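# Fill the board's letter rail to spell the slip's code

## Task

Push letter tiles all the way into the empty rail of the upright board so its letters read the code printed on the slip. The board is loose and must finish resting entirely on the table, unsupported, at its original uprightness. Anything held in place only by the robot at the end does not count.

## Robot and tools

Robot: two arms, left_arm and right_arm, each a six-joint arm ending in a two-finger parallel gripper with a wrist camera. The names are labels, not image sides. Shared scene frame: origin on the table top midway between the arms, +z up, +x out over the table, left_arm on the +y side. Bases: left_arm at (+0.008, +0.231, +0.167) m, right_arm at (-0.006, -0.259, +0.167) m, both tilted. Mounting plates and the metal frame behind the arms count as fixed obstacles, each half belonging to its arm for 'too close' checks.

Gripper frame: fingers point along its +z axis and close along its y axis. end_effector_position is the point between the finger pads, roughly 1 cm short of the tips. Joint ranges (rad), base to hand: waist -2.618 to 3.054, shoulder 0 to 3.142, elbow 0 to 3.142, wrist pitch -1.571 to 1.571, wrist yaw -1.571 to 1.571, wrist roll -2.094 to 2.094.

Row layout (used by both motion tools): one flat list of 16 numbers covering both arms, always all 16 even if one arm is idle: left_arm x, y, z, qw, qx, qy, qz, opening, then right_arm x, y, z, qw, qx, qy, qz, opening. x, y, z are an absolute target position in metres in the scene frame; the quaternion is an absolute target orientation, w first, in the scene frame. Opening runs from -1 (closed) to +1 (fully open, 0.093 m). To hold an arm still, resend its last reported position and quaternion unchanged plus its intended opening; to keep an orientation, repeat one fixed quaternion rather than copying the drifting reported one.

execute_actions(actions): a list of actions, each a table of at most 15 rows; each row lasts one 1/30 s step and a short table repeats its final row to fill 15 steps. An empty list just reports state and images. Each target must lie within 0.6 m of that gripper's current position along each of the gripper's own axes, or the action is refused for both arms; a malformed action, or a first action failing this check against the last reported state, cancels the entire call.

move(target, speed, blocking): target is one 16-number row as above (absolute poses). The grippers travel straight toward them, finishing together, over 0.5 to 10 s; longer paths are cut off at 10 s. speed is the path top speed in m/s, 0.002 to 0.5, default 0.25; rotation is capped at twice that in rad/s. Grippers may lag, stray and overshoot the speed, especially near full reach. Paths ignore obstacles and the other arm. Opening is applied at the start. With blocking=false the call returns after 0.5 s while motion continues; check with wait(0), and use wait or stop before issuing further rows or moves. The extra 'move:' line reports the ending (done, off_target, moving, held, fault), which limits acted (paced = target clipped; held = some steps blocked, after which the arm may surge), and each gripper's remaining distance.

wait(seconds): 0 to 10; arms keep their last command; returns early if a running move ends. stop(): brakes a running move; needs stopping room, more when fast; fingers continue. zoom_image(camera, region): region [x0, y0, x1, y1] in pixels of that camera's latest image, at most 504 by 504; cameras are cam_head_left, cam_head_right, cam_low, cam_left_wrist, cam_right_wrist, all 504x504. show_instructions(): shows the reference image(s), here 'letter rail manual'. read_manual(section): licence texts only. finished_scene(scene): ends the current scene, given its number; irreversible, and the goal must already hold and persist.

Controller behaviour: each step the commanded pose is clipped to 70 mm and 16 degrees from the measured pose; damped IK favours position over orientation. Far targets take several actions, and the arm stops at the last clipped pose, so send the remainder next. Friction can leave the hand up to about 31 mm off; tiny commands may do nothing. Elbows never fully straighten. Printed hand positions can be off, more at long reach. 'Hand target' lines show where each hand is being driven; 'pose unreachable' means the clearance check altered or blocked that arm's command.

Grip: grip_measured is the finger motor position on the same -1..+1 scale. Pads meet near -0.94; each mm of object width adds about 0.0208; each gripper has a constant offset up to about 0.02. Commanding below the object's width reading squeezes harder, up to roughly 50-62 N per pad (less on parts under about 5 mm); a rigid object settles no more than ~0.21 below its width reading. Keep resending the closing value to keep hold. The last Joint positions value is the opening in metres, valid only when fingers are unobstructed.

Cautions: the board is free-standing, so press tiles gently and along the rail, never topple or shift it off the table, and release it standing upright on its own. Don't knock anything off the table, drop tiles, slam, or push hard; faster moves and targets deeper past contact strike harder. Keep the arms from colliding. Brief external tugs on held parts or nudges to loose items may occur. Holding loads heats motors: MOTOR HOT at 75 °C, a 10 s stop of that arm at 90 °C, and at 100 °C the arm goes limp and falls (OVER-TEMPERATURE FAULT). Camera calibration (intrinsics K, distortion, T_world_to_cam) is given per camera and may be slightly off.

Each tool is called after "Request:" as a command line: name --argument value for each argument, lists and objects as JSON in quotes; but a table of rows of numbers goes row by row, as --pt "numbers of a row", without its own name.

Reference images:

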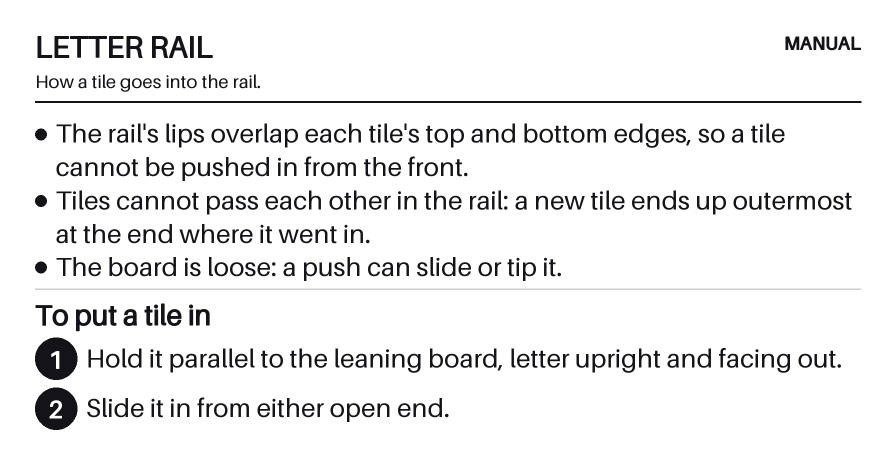

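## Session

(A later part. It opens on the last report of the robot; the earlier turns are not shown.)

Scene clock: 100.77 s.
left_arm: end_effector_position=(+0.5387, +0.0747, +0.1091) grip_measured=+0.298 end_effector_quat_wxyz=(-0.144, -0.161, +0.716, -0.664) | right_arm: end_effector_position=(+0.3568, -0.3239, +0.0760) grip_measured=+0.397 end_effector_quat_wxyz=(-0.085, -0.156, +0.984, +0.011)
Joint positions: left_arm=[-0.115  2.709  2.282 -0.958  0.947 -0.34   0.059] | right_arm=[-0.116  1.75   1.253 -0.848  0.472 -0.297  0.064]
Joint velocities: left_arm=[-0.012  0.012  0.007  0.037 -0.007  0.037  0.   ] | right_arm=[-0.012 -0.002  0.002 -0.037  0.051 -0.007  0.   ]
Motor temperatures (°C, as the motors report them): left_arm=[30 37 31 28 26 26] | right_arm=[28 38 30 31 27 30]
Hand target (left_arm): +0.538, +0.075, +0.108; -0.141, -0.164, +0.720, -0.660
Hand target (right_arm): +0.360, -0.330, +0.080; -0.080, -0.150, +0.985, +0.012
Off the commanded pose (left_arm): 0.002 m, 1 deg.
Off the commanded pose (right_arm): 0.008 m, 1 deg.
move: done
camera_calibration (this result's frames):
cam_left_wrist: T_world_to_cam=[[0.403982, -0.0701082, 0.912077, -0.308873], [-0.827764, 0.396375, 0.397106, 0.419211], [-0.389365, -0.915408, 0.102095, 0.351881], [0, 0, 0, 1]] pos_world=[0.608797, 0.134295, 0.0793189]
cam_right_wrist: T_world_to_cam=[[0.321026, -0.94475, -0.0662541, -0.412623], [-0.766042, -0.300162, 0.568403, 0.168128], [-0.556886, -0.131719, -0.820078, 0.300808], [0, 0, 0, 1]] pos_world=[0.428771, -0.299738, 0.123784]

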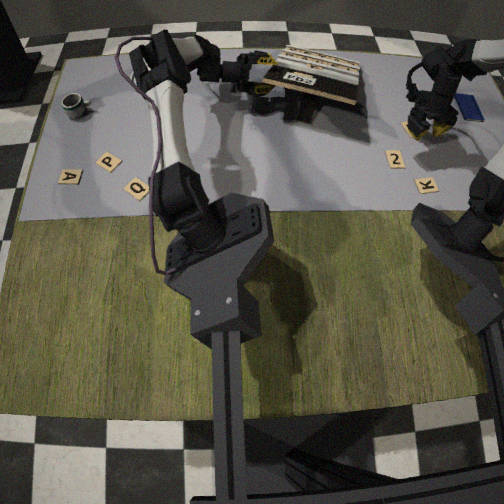

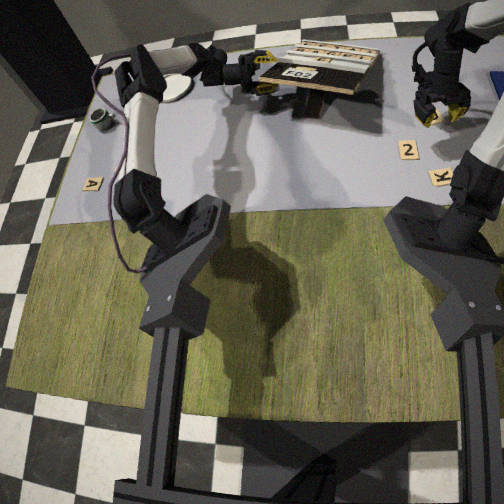

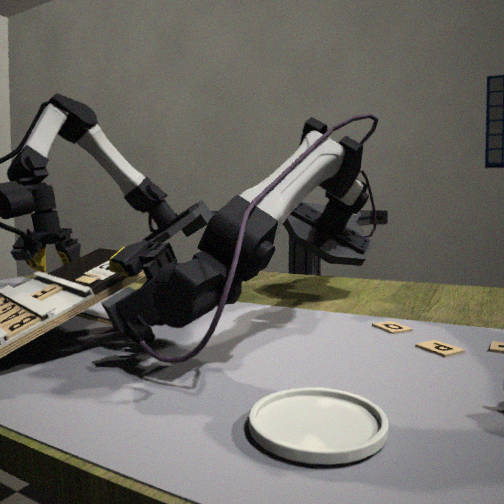

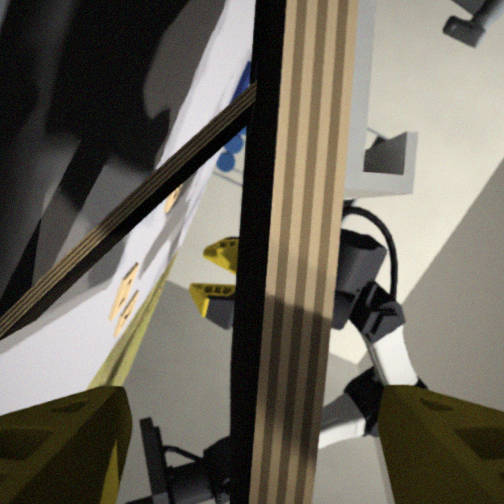

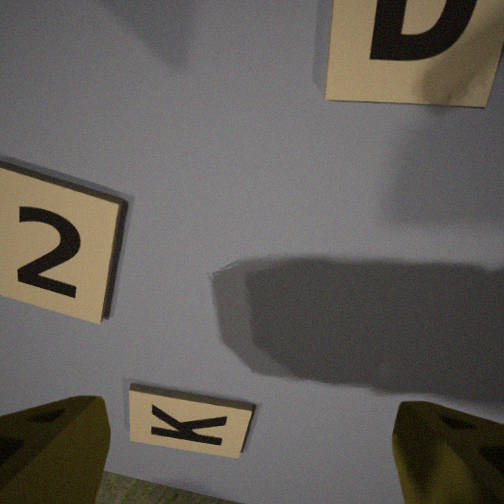

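Request:
move --target '[0.538,0.058,0.113,-0.14,-0.165,0.72,-0.66,0.3,0.36,-0.33,0.08,-0.08,-0.15,0.985,0.012,0.4]' --speed 0.05

Request:
move --target '[0.538,0.058,0.113,-0.14,-0.165,0.72,-0.66,-0.9,0.36,-0.33,0.08,-0.08,-0.15,0.985,0.012,0.4]'

Request:
move --target '[0.49,0.09,0.116,-0.023,-0.288,0.68,-0.674,-0.9,0.36,-0.33,0.08,-0.08,-0.15,0.985,0.012,0.4]' --speed 0.06

Scene clock: 101.90 s.
left_arm: end_effector_position=(+0.5383, +0.0574, +0.1140) grip_measured=+0.298 end_effector_quat_wxyz=(-0.143, -0.161, +0.716, -0.664) | right_arm: end_effector_position=(+0.3568, -0.3239, +0.0760) grip_measured=+0.397 end_effector_quat_wxyz=(-0.085, -0.156, +0.984, +0.011)
Joint positions: left_arm=[-0.149  2.693  2.228 -0.872  0.94  -0.396  0.059] | right_arm=[-0.116  1.75   1.253 -0.848  0.472 -0.297  0.064]
Joint velocities: left_arm=[-0.002  0.012 -0.012  0.022  0.022 -0.066 -0.002] | right_arm=[-0.007  0.002 -0.012 -0.022 -0.081  0.066  0.001]
Motor temperatures (°C, as the motors report them): left_arm=[30 37 31 28 26 26] | right_arm=[28 38 30 31 27 30]
Hand target (left_arm): +0.538, +0.058, +0.113; -0.141, -0.164, +0.720, -0.660
Hand target (right_arm): +0.360, -0.330, +0.080; -0.080, -0.150, +0.985, +0.012
Off the commanded pose (left_arm): 0.001 m, 1 deg.
Off the commanded pose (right_arm): 0.008 m, 1 deg.
move: done
camera_calibration (this result's frames):
cam_left_wrist: T_world_to_cam=[[0.402254, -0.0698663, 0.912858, -0.31362], [-0.829252, 0.394744, 0.395624, 0.424827], [-0.387986, -0.916131, 0.100851, 0.334884], [0, 0, 0, 1]] pos_world=[0.608374, 0.117189, 0.0844458]
cam_right_wrist: T_world_to_cam=[[0.321026, -0.94475, -0.0662541, -0.412623], [-0.766042, -0.300162, 0.568403, 0.168128], [-0.556886, -0.131719, -0.820078, 0.300808], [0, 0, 0, 1]] pos_world=[0.428771, -0.299738, 0.123784]

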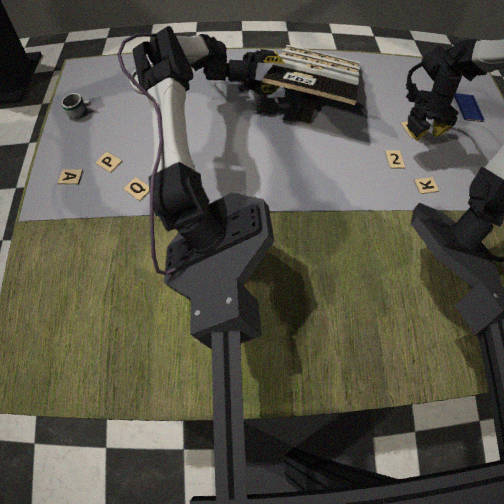

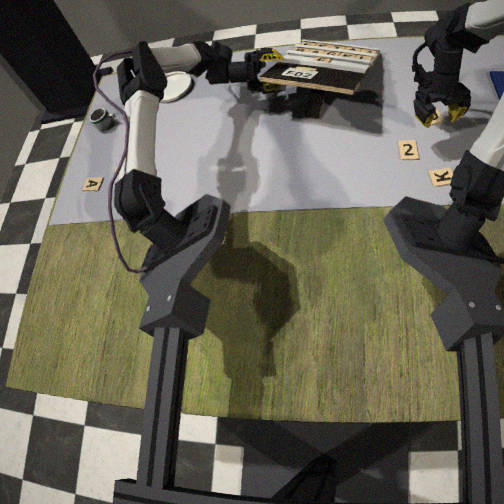

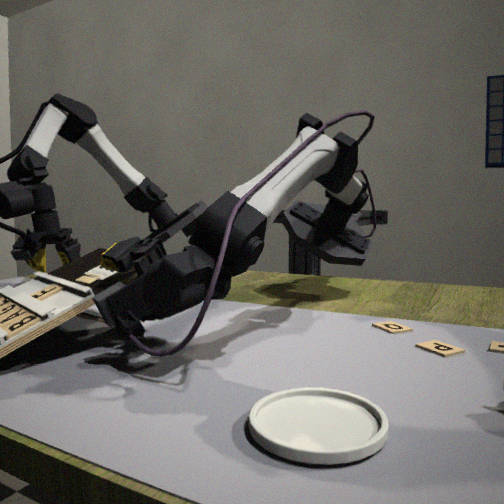

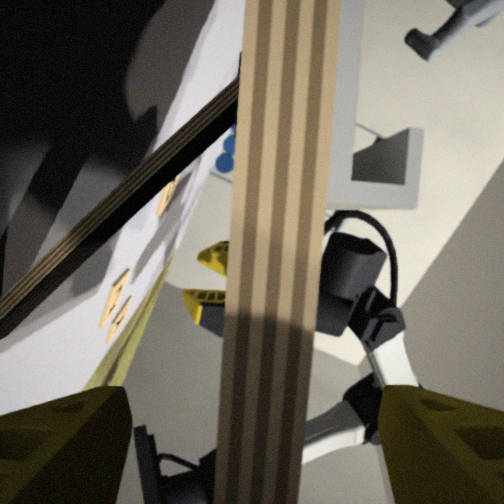

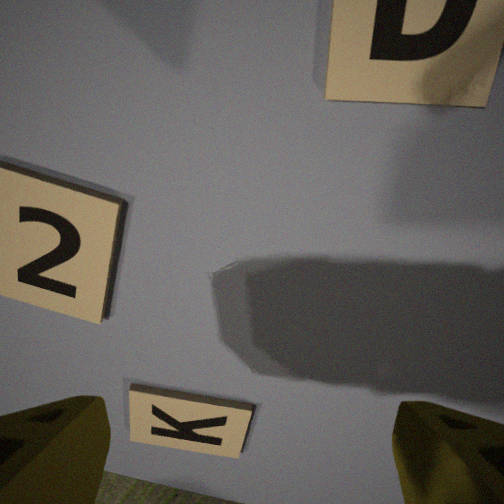

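Scene clock: 102.60 s.
left_arm: end_effector_position=(+0.5384, +0.0570, +0.1121) grip_measured=-0.838 end_effector_quat_wxyz=(-0.122, -0.140, +0.725, -0.663) | right_arm: end_effector_position=(+0.3568, -0.3239, +0.0760) grip_measured=+0.397 end_effector_quat_wxyz=(-0.085, -0.156, +0.984, +0.011)
Joint positions: left_arm=[-0.15   2.693  2.228 -0.87   0.926 -0.337  0.005] | right_arm=[-0.116  1.75   1.253 -0.848  0.472 -0.297  0.064]
Joint velocities: left_arm=[-0.022 -0.002  0.007  0.037 -0.037  0.037 -0.001] | right_arm=[-0.002 -0.002 -0.007 -0.037 -0.037 -0.007  0.001]
Motor temperatures (°C, as the motors report them): left_arm=[30 38 31 28 26 26] | right_arm=[28 38 30 31 27 30]
Hand target (left_arm): +0.538, +0.058, +0.113; -0.141, -0.163, +0.720, -0.660
Hand target (right_arm): +0.360, -0.330, +0.080; -0.080, -0.150, +0.985, +0.012
Off the commanded pose (left_arm): 0.001 m, 4 deg.
Off the commanded pose (right_arm): 0.008 m, 1 deg.
move: off_target (left_arm)
camera_calibration (this result's frames):
cam_left_wrist: T_world_to_cam=[[0.345385, -0.0855329, 0.934555, -0.282837], [-0.849872, 0.393857, 0.350135, 0.44215], [-0.398029, -0.915183, 0.0633403, 0.344255], [0, 0, 0, 1]] pos_world=[0.610482, 0.116721, 0.0877094]
cam_right_wrist: T_world_to_cam=[[0.321026, -0.94475, -0.0662541, -0.412623], [-0.766042, -0.300162, 0.568403, 0.168128], [-0.556886, -0.131719, -0.820078, 0.300808], [0, 0, 0, 1]] pos_world=[0.428771, -0.299738, 0.123784]

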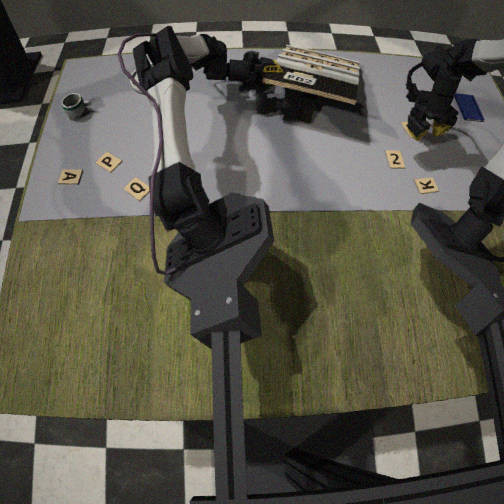

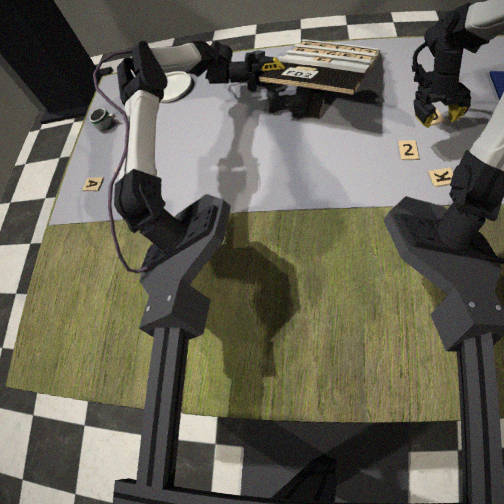

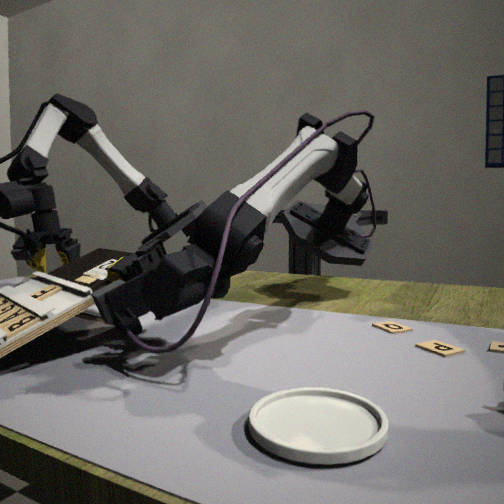

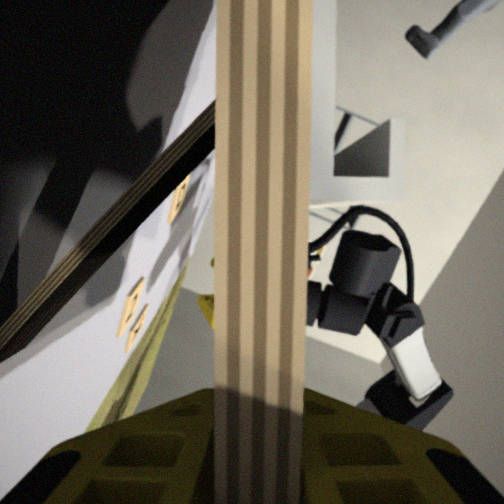

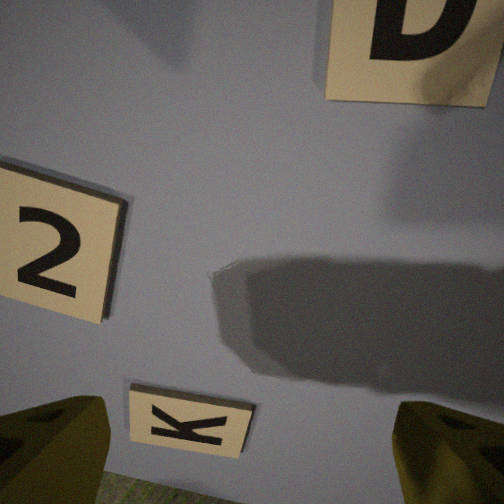

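Scene clock: 105.93 s.
left_arm: end_effector_position=(+0.4847, +0.0740, +0.1118) grip_measured=-0.838 end_effector_quat_wxyz=(-0.011, -0.248, +0.700, -0.669) | right_arm: end_effector_position=(+0.3568, -0.3239, +0.0760) grip_measured=+0.397 end_effector_quat_wxyz=(-0.085, -0.156, +0.984, +0.011)
Joint positions: left_arm=[-0.129  2.281  1.252  0.164  0.871 -0.713  0.005] | right_arm=[-0.116  1.75   1.253 -0.848  0.472 -0.297  0.064]
Joint velocities: left_arm=[-0.007 -0.012 -0.012  0.066 -0.037 -0.007 -0.   ] | right_arm=[ 0.012 -0.007  0.017  0.007  0.051 -0.007 -0.001]
Motor temperatures (°C, as the motors report them): left_arm=[31 39 31 28 27 26] | right_arm=[28 39 30 31 27 30]
Hand target (left_arm): +0.488, +0.090, +0.116; -0.025, -0.282, +0.682, -0.674
Hand target (right_arm): +0.360, -0.330, +0.080; -0.080, -0.150, +0.985, +0.012
Off the commanded pose (left_arm): 0.017 m, 5 deg.
Off the commanded pose (right_arm): 0.008 m, 1 deg.
move: off_target (left_arm)
camera_calibration (this result's frames):
cam_left_wrist: T_world_to_cam=[[0.346222, 0.00869429, 0.938112, -0.270364], [-0.933069, 0.107149, 0.343368, 0.452215], [-0.0975325, -0.994205, 0.0452097, 0.200694], [0, 0, 0, 1]] pos_world=[0.535128, 0.153427, 0.0892827]
cam_right_wrist: T_world_to_cam=[[0.321026, -0.94475, -0.0662541, -0.412623], [-0.766042, -0.300162, 0.568403, 0.168128], [-0.556886, -0.131719, -0.820078, 0.300808], [0, 0, 0, 1]] pos_world=[0.428771, -0.299738, 0.123784]

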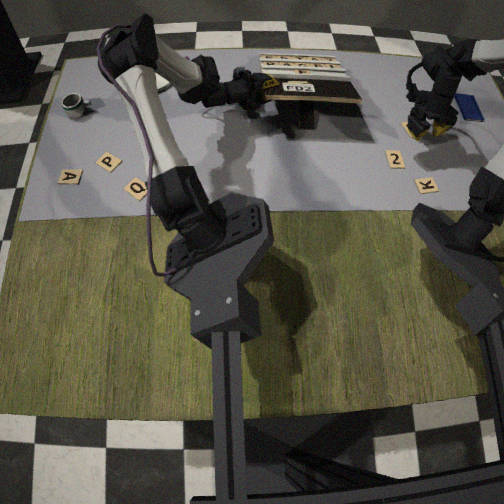

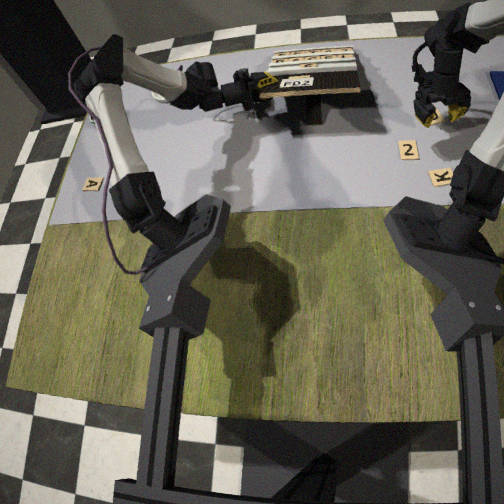

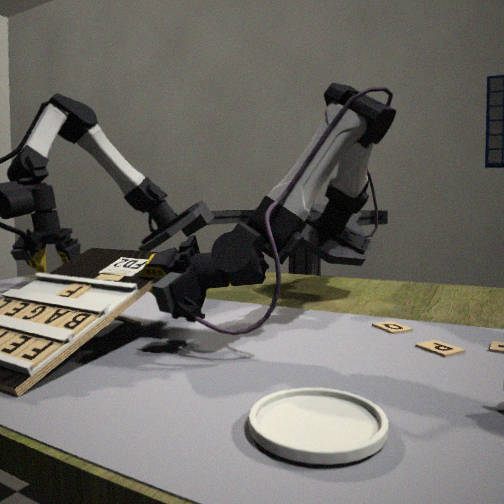

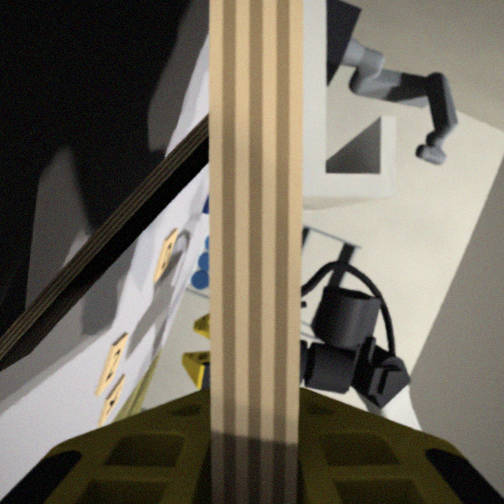

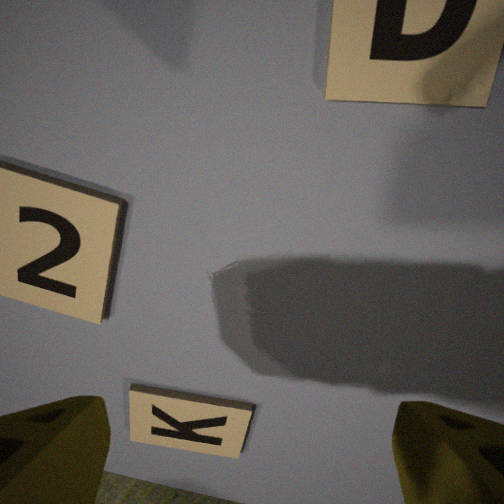

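Request:
move --target '[0.485,0.074,0.112,-0.011,-0.248,0.7,-0.669,-0.3,0.36,-0.33,0.08,-0.08,-0.15,0.985,0.012,0.4]'

Request:
move --target '[0.485,0.07,0.112,-0.14,-0.124,0.695,-0.695,-0.3,0.36,-0.33,0.08,-0.08,-0.15,0.985,0.012,0.4]' --speed 0.1

Scene clock: 106.90 s.
left_arm: end_effector_position=(+0.4846, +0.0738, +0.1118) grip_measured=-0.303 end_effector_quat_wxyz=(-0.010, -0.248, +0.700, -0.669) | right_arm: end_effector_position=(+0.3568, -0.3239, +0.0760) grip_measured=+0.397 end_effector_quat_wxyz=(-0.085, -0.156, +0.984, +0.011)
Joint positions: left_arm=[-0.129  2.281  1.251  0.166  0.871 -0.712  0.031] | right_arm=[-0.116  1.75   1.253 -0.848  0.472 -0.297  0.064]
Joint velocities: left_arm=[-0.012 -0.007  0.017 -0.051  0.022 -0.022  0.   ] | right_arm=[ 0.012  0.002 -0.017  0.037  0.037 -0.022  0.   ]
Motor temperatures (°C, as the motors report them): left_arm=[31 39 31 28 27 26] | right_arm=[28 39 30 31 27 30]
Hand target (left_arm): +0.485, +0.074, +0.112; -0.011, -0.248, +0.700, -0.669
Hand target (right_arm): +0.360, -0.330, +0.080; -0.080, -0.150, +0.985, +0.012
Off the commanded pose (left_arm): 0.000 m, 0 deg.
Off the commanded pose (right_arm): 0.008 m, 1 deg.
move: done
camera_calibration (this result's frames):
cam_left_wrist: T_world_to_cam=[[0.344202, 0.0081723, 0.93886, -0.269405], [-0.933837, 0.106644, 0.341432, 0.452782], [-0.0973335, -0.994264, 0.0443386, 0.20052], [0, 0, 0, 1]] pos_world=[0.535072, 0.153285, 0.0894488]
cam_right_wrist: T_world_to_cam=[[0.321026, -0.94475, -0.0662541, -0.412623], [-0.766042, -0.300162, 0.568403, 0.168128], [-0.556886, -0.131719, -0.820078, 0.300808], [0, 0, 0, 1]] pos_world=[0.428771, -0.299738, 0.123784]

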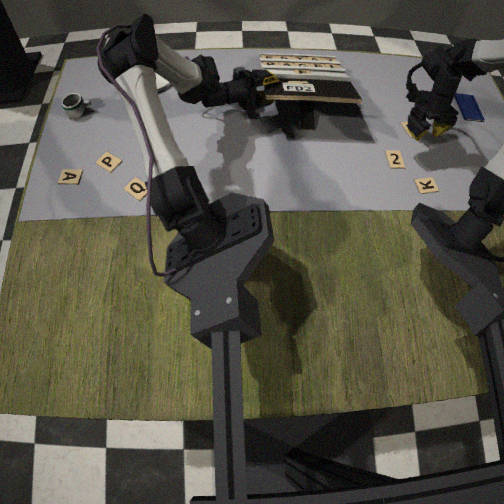

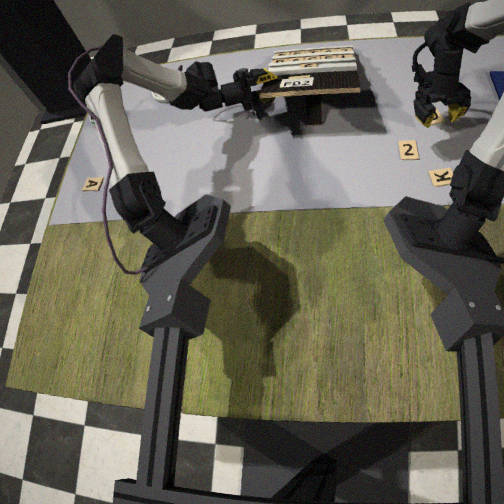

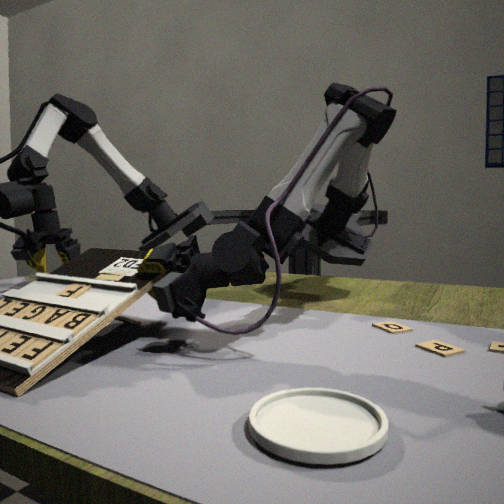

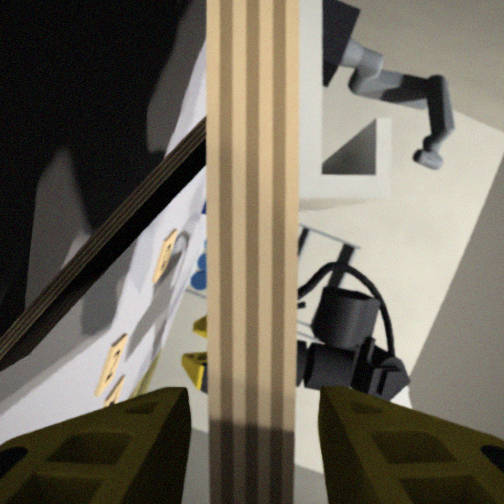

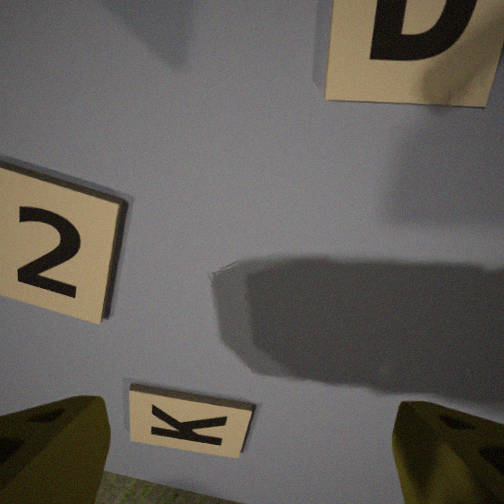

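Scene clock: 109.33 s.
left_arm: end_effector_position=(+0.4886, +0.0693, +0.1198) grip_measured=-0.302 end_effector_quat_wxyz=(-0.128, -0.121, +0.697, -0.695) | right_arm: end_effector_position=(+0.3568, -0.3239, +0.0760) grip_measured=+0.397 end_effector_quat_wxyz=(-0.085, -0.156, +0.984, +0.011)
Joint positions: left_arm=[-0.116  2.531  1.869 -0.771  1.02  -0.218  0.031] | right_arm=[-0.116  1.75   1.253 -0.848  0.472 -0.297  0.064]
Joint velocities: left_arm=[-0.012 -0.007  0.007 -0.007 -0.007  0.11  -0.001] | right_arm=[-0.007  0.002 -0.002 -0.007  0.022 -0.007 -0.   ]
Motor temperatures (°C, as the motors report them): left_arm=[31 39 31 28 27 26] | right_arm=[28 39 30 31 27 30]
Hand target (left_arm): +0.486, +0.070, +0.112; -0.138, -0.127, +0.694, -0.695
Hand target (right_arm): +0.360, -0.330, +0.080; -0.080, -0.150, +0.985, +0.012
Off the commanded pose (left_arm): 0.009 m, 1 deg.
Off the commanded pose (right_arm): 0.008 m, 1 deg.
move: done
camera_calibration (this result's frames):
cam_left_wrist: T_world_to_cam=[[0.326925, -0.00757658, 0.94502, -0.269506], [-0.847519, 0.440077, 0.296723, 0.394301], [-0.418129, -0.897928, 0.137451, 0.335038], [0, 0, 0, 1]] pos_world=[0.562375, 0.125276, 0.091639]
cam_right_wrist: T_world_to_cam=[[0.321026, -0.94475, -0.0662541, -0.412623], [-0.766042, -0.300162, 0.568403, 0.168128], [-0.556886, -0.131719, -0.820078, 0.300808], [0, 0, 0, 1]] pos_world=[0.428771, -0.299738, 0.123784]

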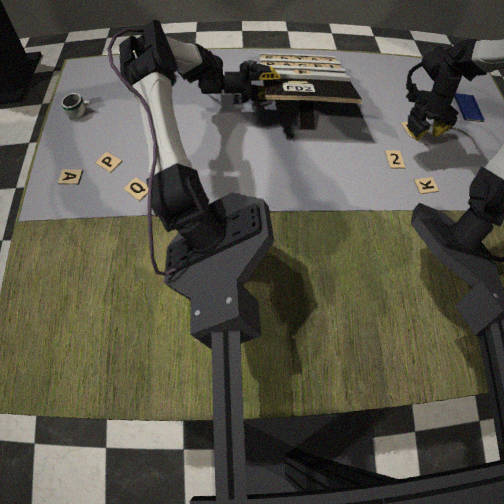

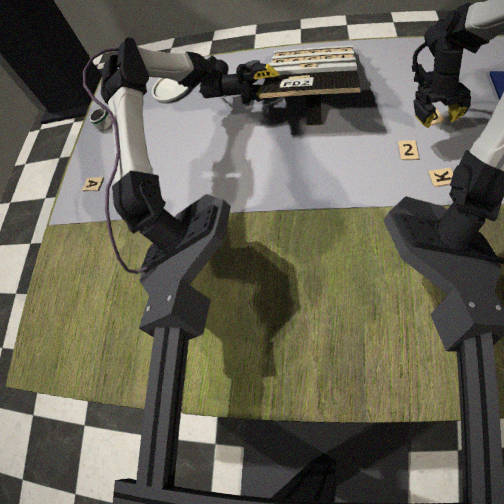

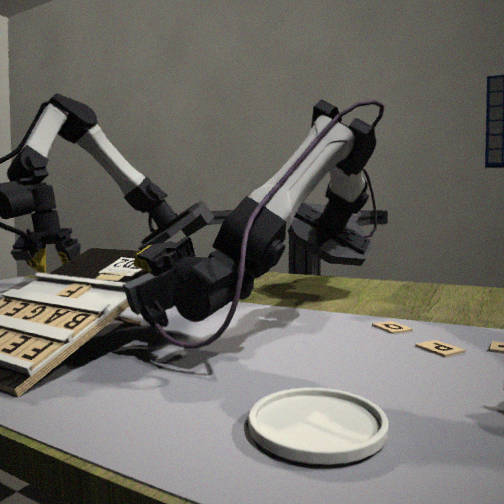

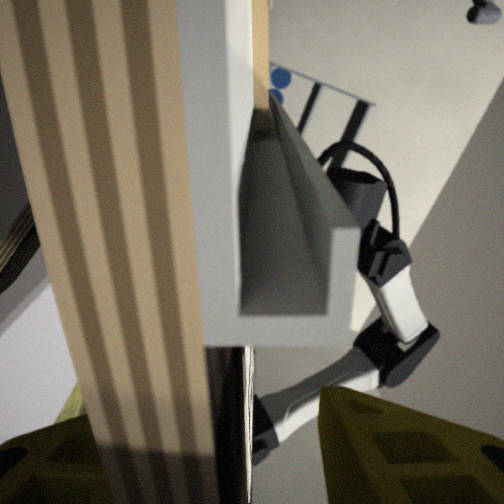

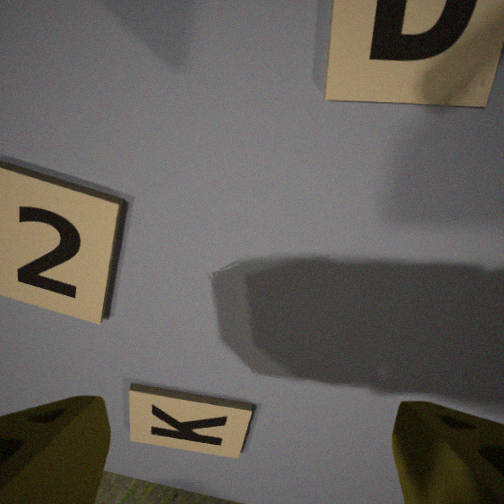

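Close and rotate to α=22°.

Request:
move --target '[0.485,0.07,0.108,-0.132,-0.132,0.695,-0.695,-0.92,0.36,-0.33,0.08,-0.08,-0.15,0.985,0.012,0.4]'

Request:
move --target '[0.43,0.07,0.125,0.135,0.135,0.694,-0.694,-0.92,0.36,-0.33,0.08,-0.08,-0.15,0.985,0.012,0.4]' --speed 0.12

Scene clock: 110.13 s.
left_arm: end_effector_position=(+0.4875, +0.0702, +0.1145) grip_measured=-0.859 end_effector_quat_wxyz=(-0.127, -0.122, +0.702, -0.690) | right_arm: end_effector_position=(+0.3568, -0.3239, +0.0760) grip_measured=+0.397 end_effector_quat_wxyz=(-0.085, -0.156, +0.984, +0.011)
Joint positions: left_arm=[-0.111  2.535  1.869 -0.773  1.006 -0.211  0.004] | right_arm=[-0.116  1.75   1.253 -0.848  0.472 -0.297  0.064]
Joint velocities: left_arm=[ 0.002  0.007  0.022  0.066 -0.022  0.022  0.   ] | right_arm=[-0.002  0.007 -0.002  0.081  0.007  0.007 -0.   ]
Motor temperatures (°C, as the motors report them): left_arm=[31 39 31 28 27 26] | right_arm=[28 39 30 31 27 30]
Hand target (left_arm): +0.485, +0.070, +0.108; -0.132, -0.131, +0.695, -0.695
Hand target (right_arm): +0.360, -0.330, +0.080; -0.080, -0.150, +0.985, +0.012
Off the commanded pose (left_arm): 0.007 m, 2 deg.
Off the commanded pose (right_arm): 0.008 m, 1 deg.
move: done
camera_calibration (this result's frames):
cam_left_wrist: T_world_to_cam=[[0.327441, -0.0222895, 0.944609, -0.263261], [-0.846698, 0.436811, 0.303808, 0.393562], [-0.419387, -0.899277, 0.124157, 0.338254], [0, 0, 0, 1]] pos_world=[0.56129, 0.126404, 0.0871148]
cam_right_wrist: T_world_to_cam=[[0.321026, -0.94475, -0.0662541, -0.412623], [-0.766042, -0.300162, 0.568403, 0.168128], [-0.556886, -0.131719, -0.820078, 0.300808], [0, 0, 0, 1]] pos_world=[0.428771, -0.299738, 0.123784]

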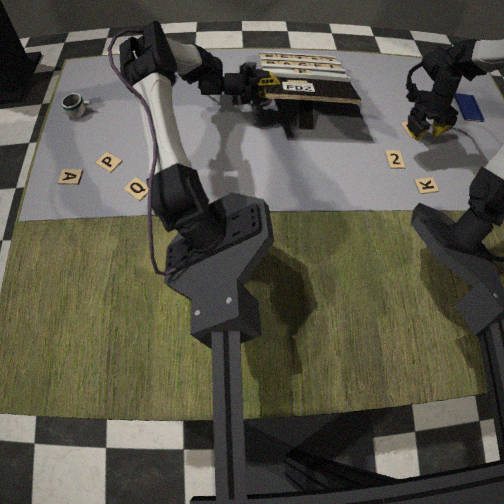

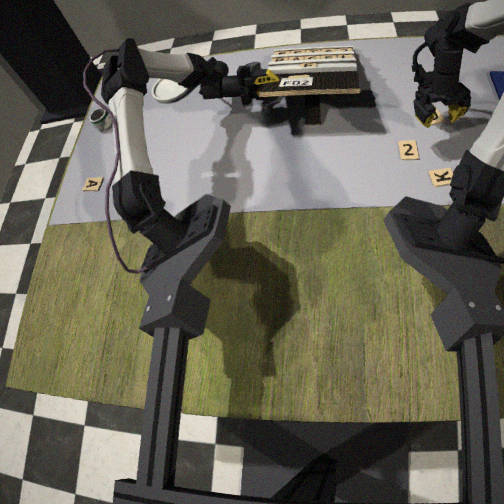

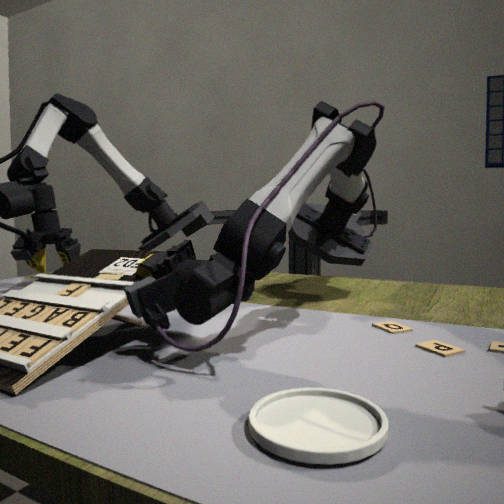

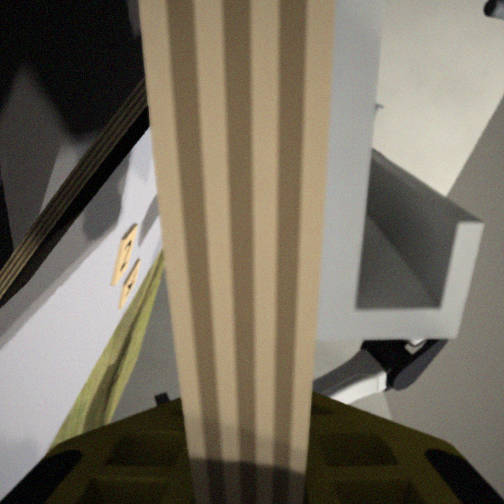

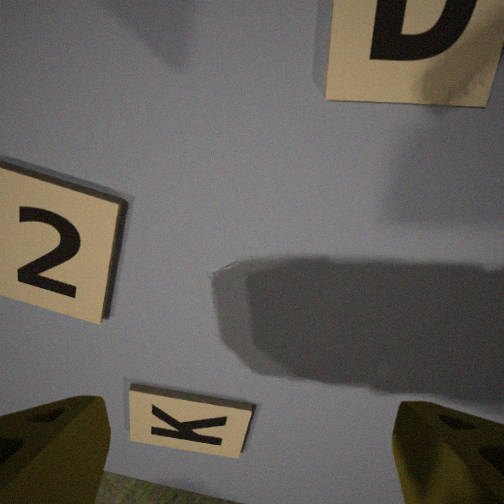

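Scene clock: 113.57 s.
left_arm: end_effector_position=(+0.4235, +0.0732, +0.1269) grip_measured=-0.860 end_effector_quat_wxyz=(+0.057, +0.079, +0.698, -0.709) | right_arm: end_effector_position=(+0.3568, -0.3239, +0.0760) grip_measured=+0.397 end_effector_quat_wxyz=(-0.085, -0.156, +0.984, +0.011)
Joint positions: left_arm=[-0.105  2.355  1.488 -0.632  1.031  0.392  0.004] | right_arm=[-0.116  1.75   1.253 -0.848  0.472 -0.297  0.064]
Joint velocities: left_arm=[ 0.002 -0.002 -0.022 -0.037  0.007  0.022 -0.   ] | right_arm=[-0.002 -0.012 -0.012 -0.022 -0.022 -0.022 -0.001]
Motor temperatures (°C, as the motors report them): left_arm=[31 40 31 28 27 27] | right_arm=[28 40 30 31 27 30]
Hand target (left_arm): +0.430, +0.071, +0.126; +0.130, +0.135, +0.695, -0.694
Hand target (right_arm): +0.360, -0.330, +0.080; -0.080, -0.150, +0.985, +0.012
Off the commanded pose (left_arm): 0.008 m, 11 deg.
Off the commanded pose (right_arm): 0.008 m, 1 deg.
move: off_target (left_arm)
camera_calibration (this result's frames):
cam_left_wrist: T_world_to_cam=[[-0.212115, 0.0160614, 0.977113, -0.032407], [-0.867068, 0.458119, -0.195757, 0.404709], [-0.450778, -0.888746, -0.0832476, 0.351453], [0, 0, 0, 1]] pos_world=[0.502463, 0.127468, 0.140147]
cam_right_wrist: T_world_to_cam=[[0.321026, -0.94475, -0.0662541, -0.412623], [-0.766042, -0.300162, 0.568403, 0.168128], [-0.556886, -0.131719, -0.820078, 0.300808], [0, 0, 0, 1]] pos_world=[0.428771, -0.299738, 0.123784]

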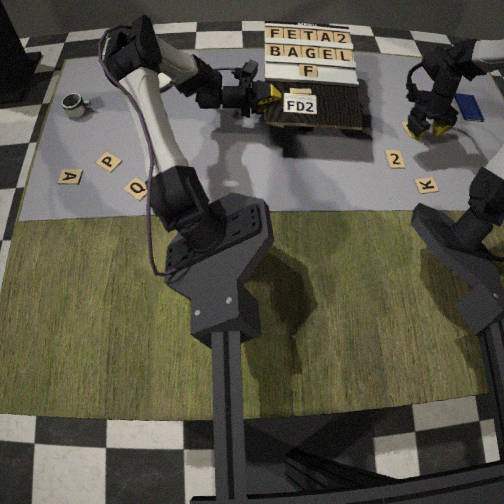

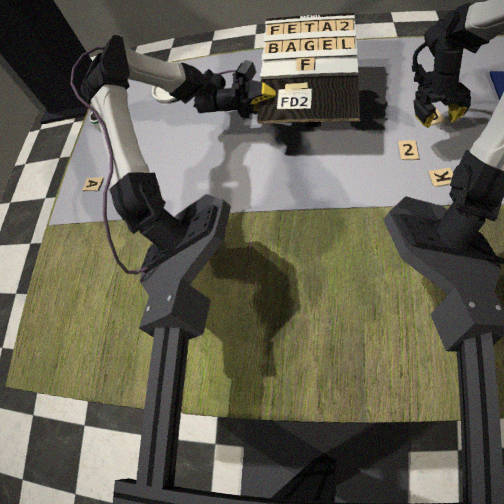

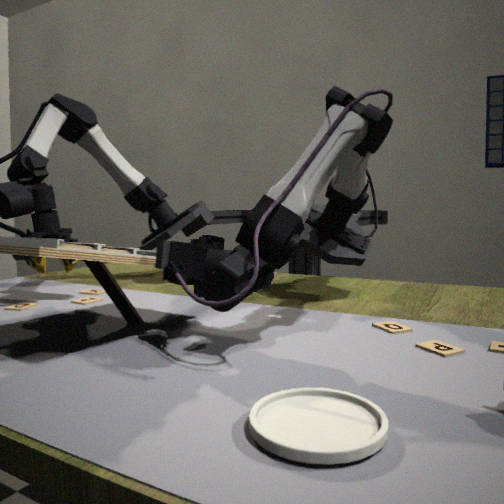

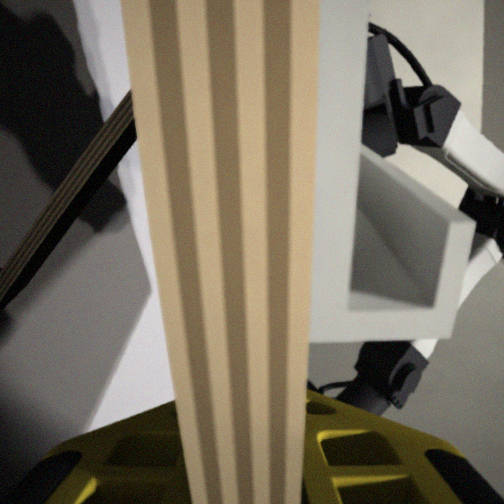

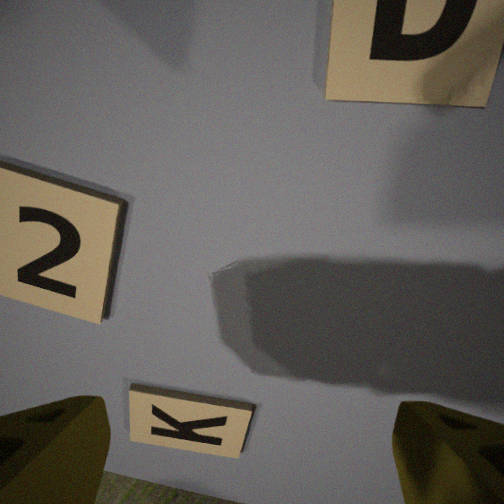

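Request:
move --target '[0.385,0.07,0.105,0.27,0.27,0.653,-0.653,-0.92,0.36,-0.33,0.08,-0.08,-0.15,0.985,0.012,0.4]' --speed 0.12

Request:
move --target '[0.365,0.07,0.072,0.385,0.385,0.593,-0.593,-0.92,0.42,-0.335,0.06,-0.08,-0.15,0.985,0.012,0.4]' --speed 0.1

Scene clock: 117.00 s.
left_arm: end_effector_position=(+0.3744, +0.0774, +0.1133) grip_measured=-0.861 end_effector_quat_wxyz=(+0.201, +0.228, +0.657, -0.690) | right_arm: end_effector_position=(+0.3568, -0.3239, +0.0760) grip_measured=+0.397 end_effector_quat_wxyz=(-0.085, -0.156, +0.984, +0.011)
Joint positions: left_arm=[-0.064  2.321  1.3   -0.592  1.047  0.936  0.004] | right_arm=[-0.116  1.75   1.253 -0.848  0.472 -0.297  0.064]
Joint velocities: left_arm=[-0.002  0.017  0.007 -0.037  0.007 -0.022 -0.001] | right_arm=[-0.007  0.007  0.002 -0.007 -0.022  0.037 -0.   ]
Motor temperatures (°C, as the motors report them): left_arm=[31 40 31 28 27 27] | right_arm=[28 40 31 31 27 30]
Hand target (left_arm): +0.385, +0.071, +0.106; +0.264, +0.274, +0.651, -0.657
Hand target (right_arm): +0.360, -0.330, +0.080; -0.080, -0.150, +0.985, +0.012
Off the commanded pose (left_arm): 0.015 m, 10 deg.
Off the commanded pose (right_arm): 0.008 m, 1 deg.
move: off_target (left_arm)
camera_calibration (this result's frames):
cam_left_wrist: T_world_to_cam=[[-0.594801, 0.0529652, 0.802127, 0.130673], [-0.702714, 0.450324, -0.550819, 0.336919], [-0.390391, -0.891293, -0.230633, 0.326219], [0, 0, 0, 1]] pos_world=[0.441835, 0.132113, 0.156002]
cam_right_wrist: T_world_to_cam=[[0.321026, -0.94475, -0.0662541, -0.412623], [-0.766042, -0.300162, 0.568403, 0.168128], [-0.556886, -0.131719, -0.820078, 0.300808], [0, 0, 0, 1]] pos_world=[0.428771, -0.299738, 0.123784]

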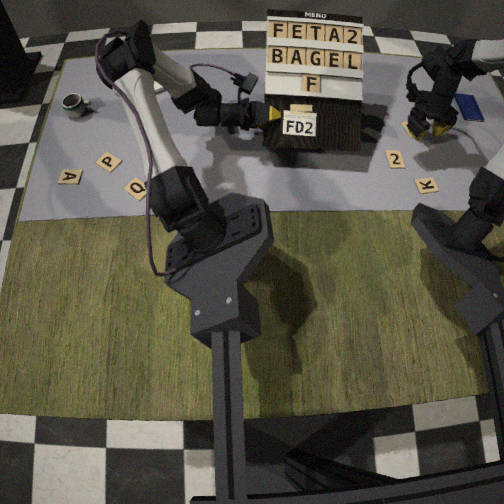

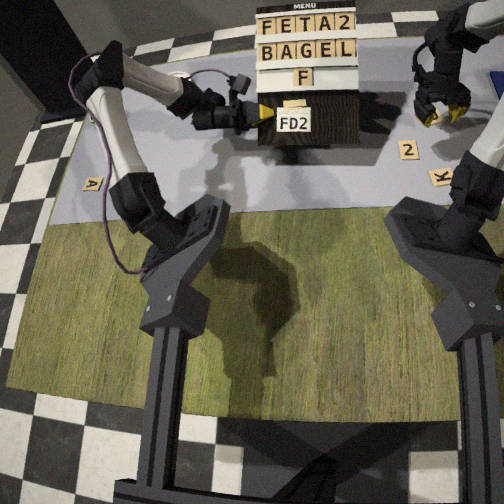

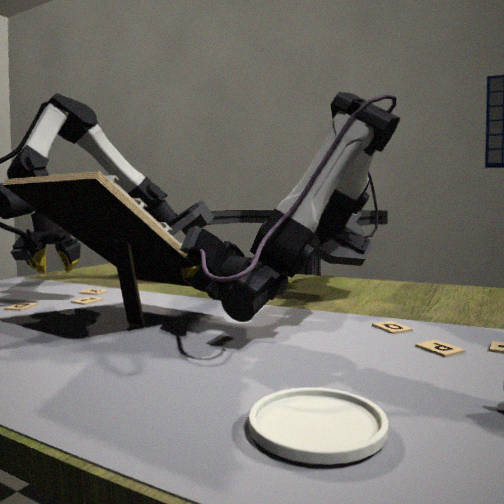

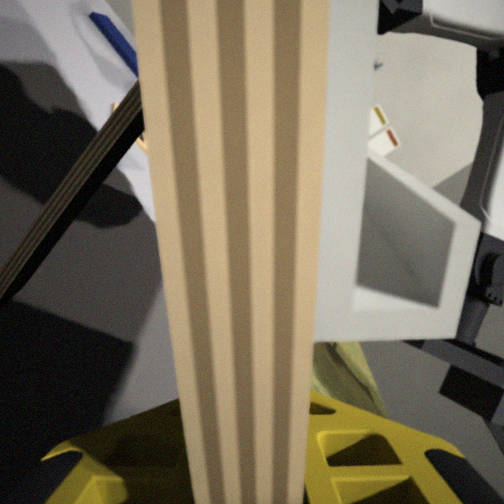

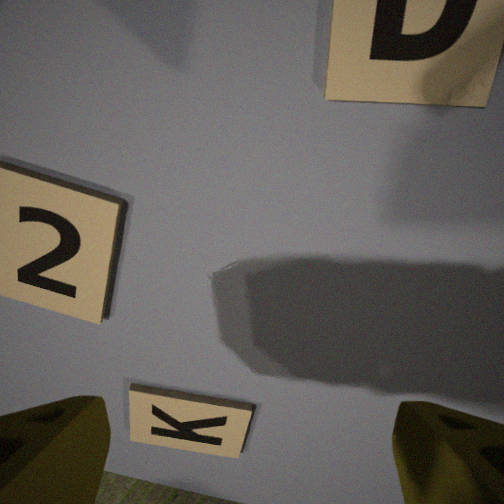

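Scene clock: 120.13 s.
left_arm: end_effector_position=(+0.3458, +0.0740, +0.0846) grip_measured=-0.861 end_effector_quat_wxyz=(+0.330, +0.378, +0.594, -0.629) | right_arm: end_effector_position=(+0.4218, -0.3340, +0.0669) grip_measured=+0.397 end_effector_quat_wxyz=(-0.068, -0.148, +0.987, +0.008)
Joint positions: left_arm=[-0.031  2.381  1.258 -0.587  1.008  1.467  0.004] | right_arm=[-0.14   1.935  1.568 -0.928  0.466 -0.323  0.064]
Joint velocities: left_arm=[-0.017  0.002 -0.032  0.051 -0.066  0.022  0.001] | right_arm=[-0.007 -0.002 -0.002 -0.051  0.022 -0.066 -0.001]
Motor temperatures (°C, as the motors report them): left_arm=[31 40 30 28 27 27] | right_arm=[28 40 31 31 27 30]
Hand target (left_arm): +0.364, +0.072, +0.074; +0.382, +0.388, +0.589, -0.596
Hand target (right_arm): +0.419, -0.335, +0.059; -0.080, -0.150, +0.985, +0.012
Off the commanded pose (left_arm): 0.023 m, 8 deg.
Off the commanded pose (right_arm): 0.007 m, 1 deg.
move: off_target (left_arm)
camera_calibration (this result's frames):
cam_left_wrist: T_world_to_cam=[[-0.874526, 0.0739257, 0.479312, 0.259403], [-0.396383, 0.460501, -0.794241, 0.21639], [-0.279439, -0.884575, -0.373417, 0.27861], [0, 0, 0, 1]] pos_world=[0.390482, 0.127627, 0.151568]
cam_right_wrist: T_world_to_cam=[[0.307714, -0.949985, -0.0532983, -0.44066], [-0.789656, -0.286229, 0.542693, 0.236422], [-0.530806, -0.124907, -0.838238, 0.320687], [0, 0, 0, 1]] pos_world=[0.492513, -0.310893, 0.117021]

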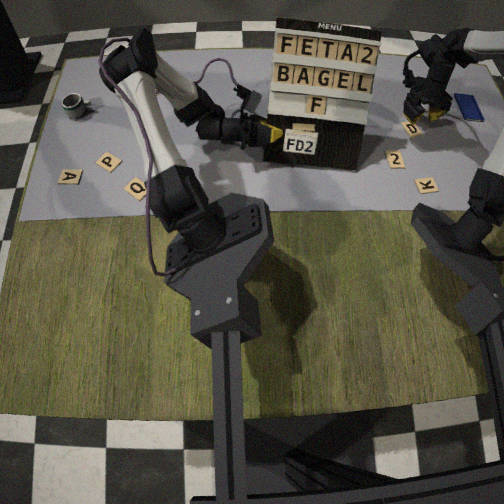

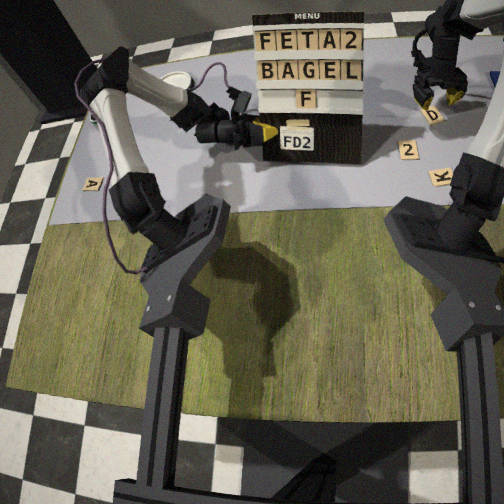

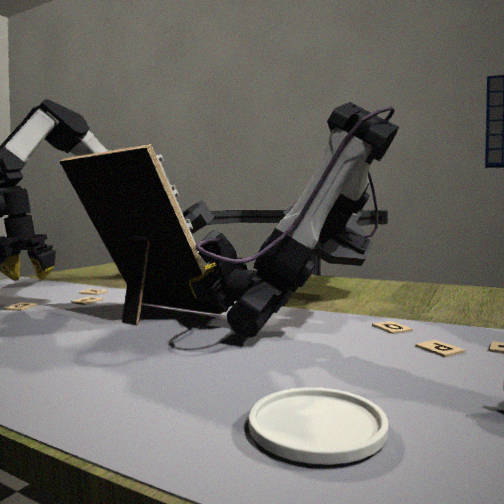

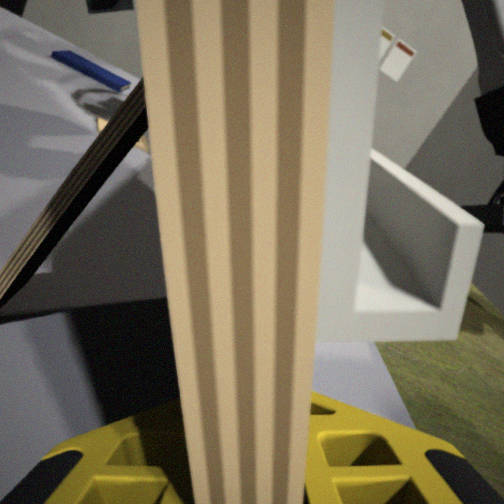

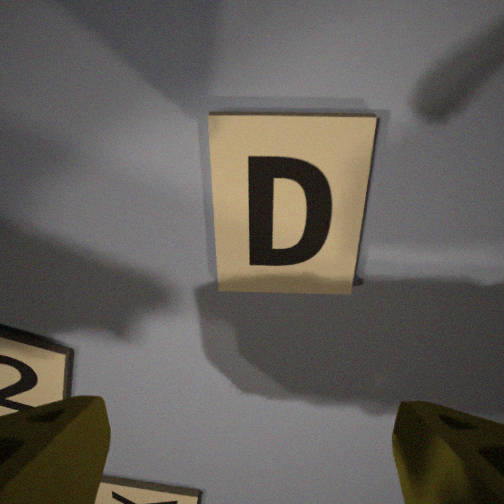

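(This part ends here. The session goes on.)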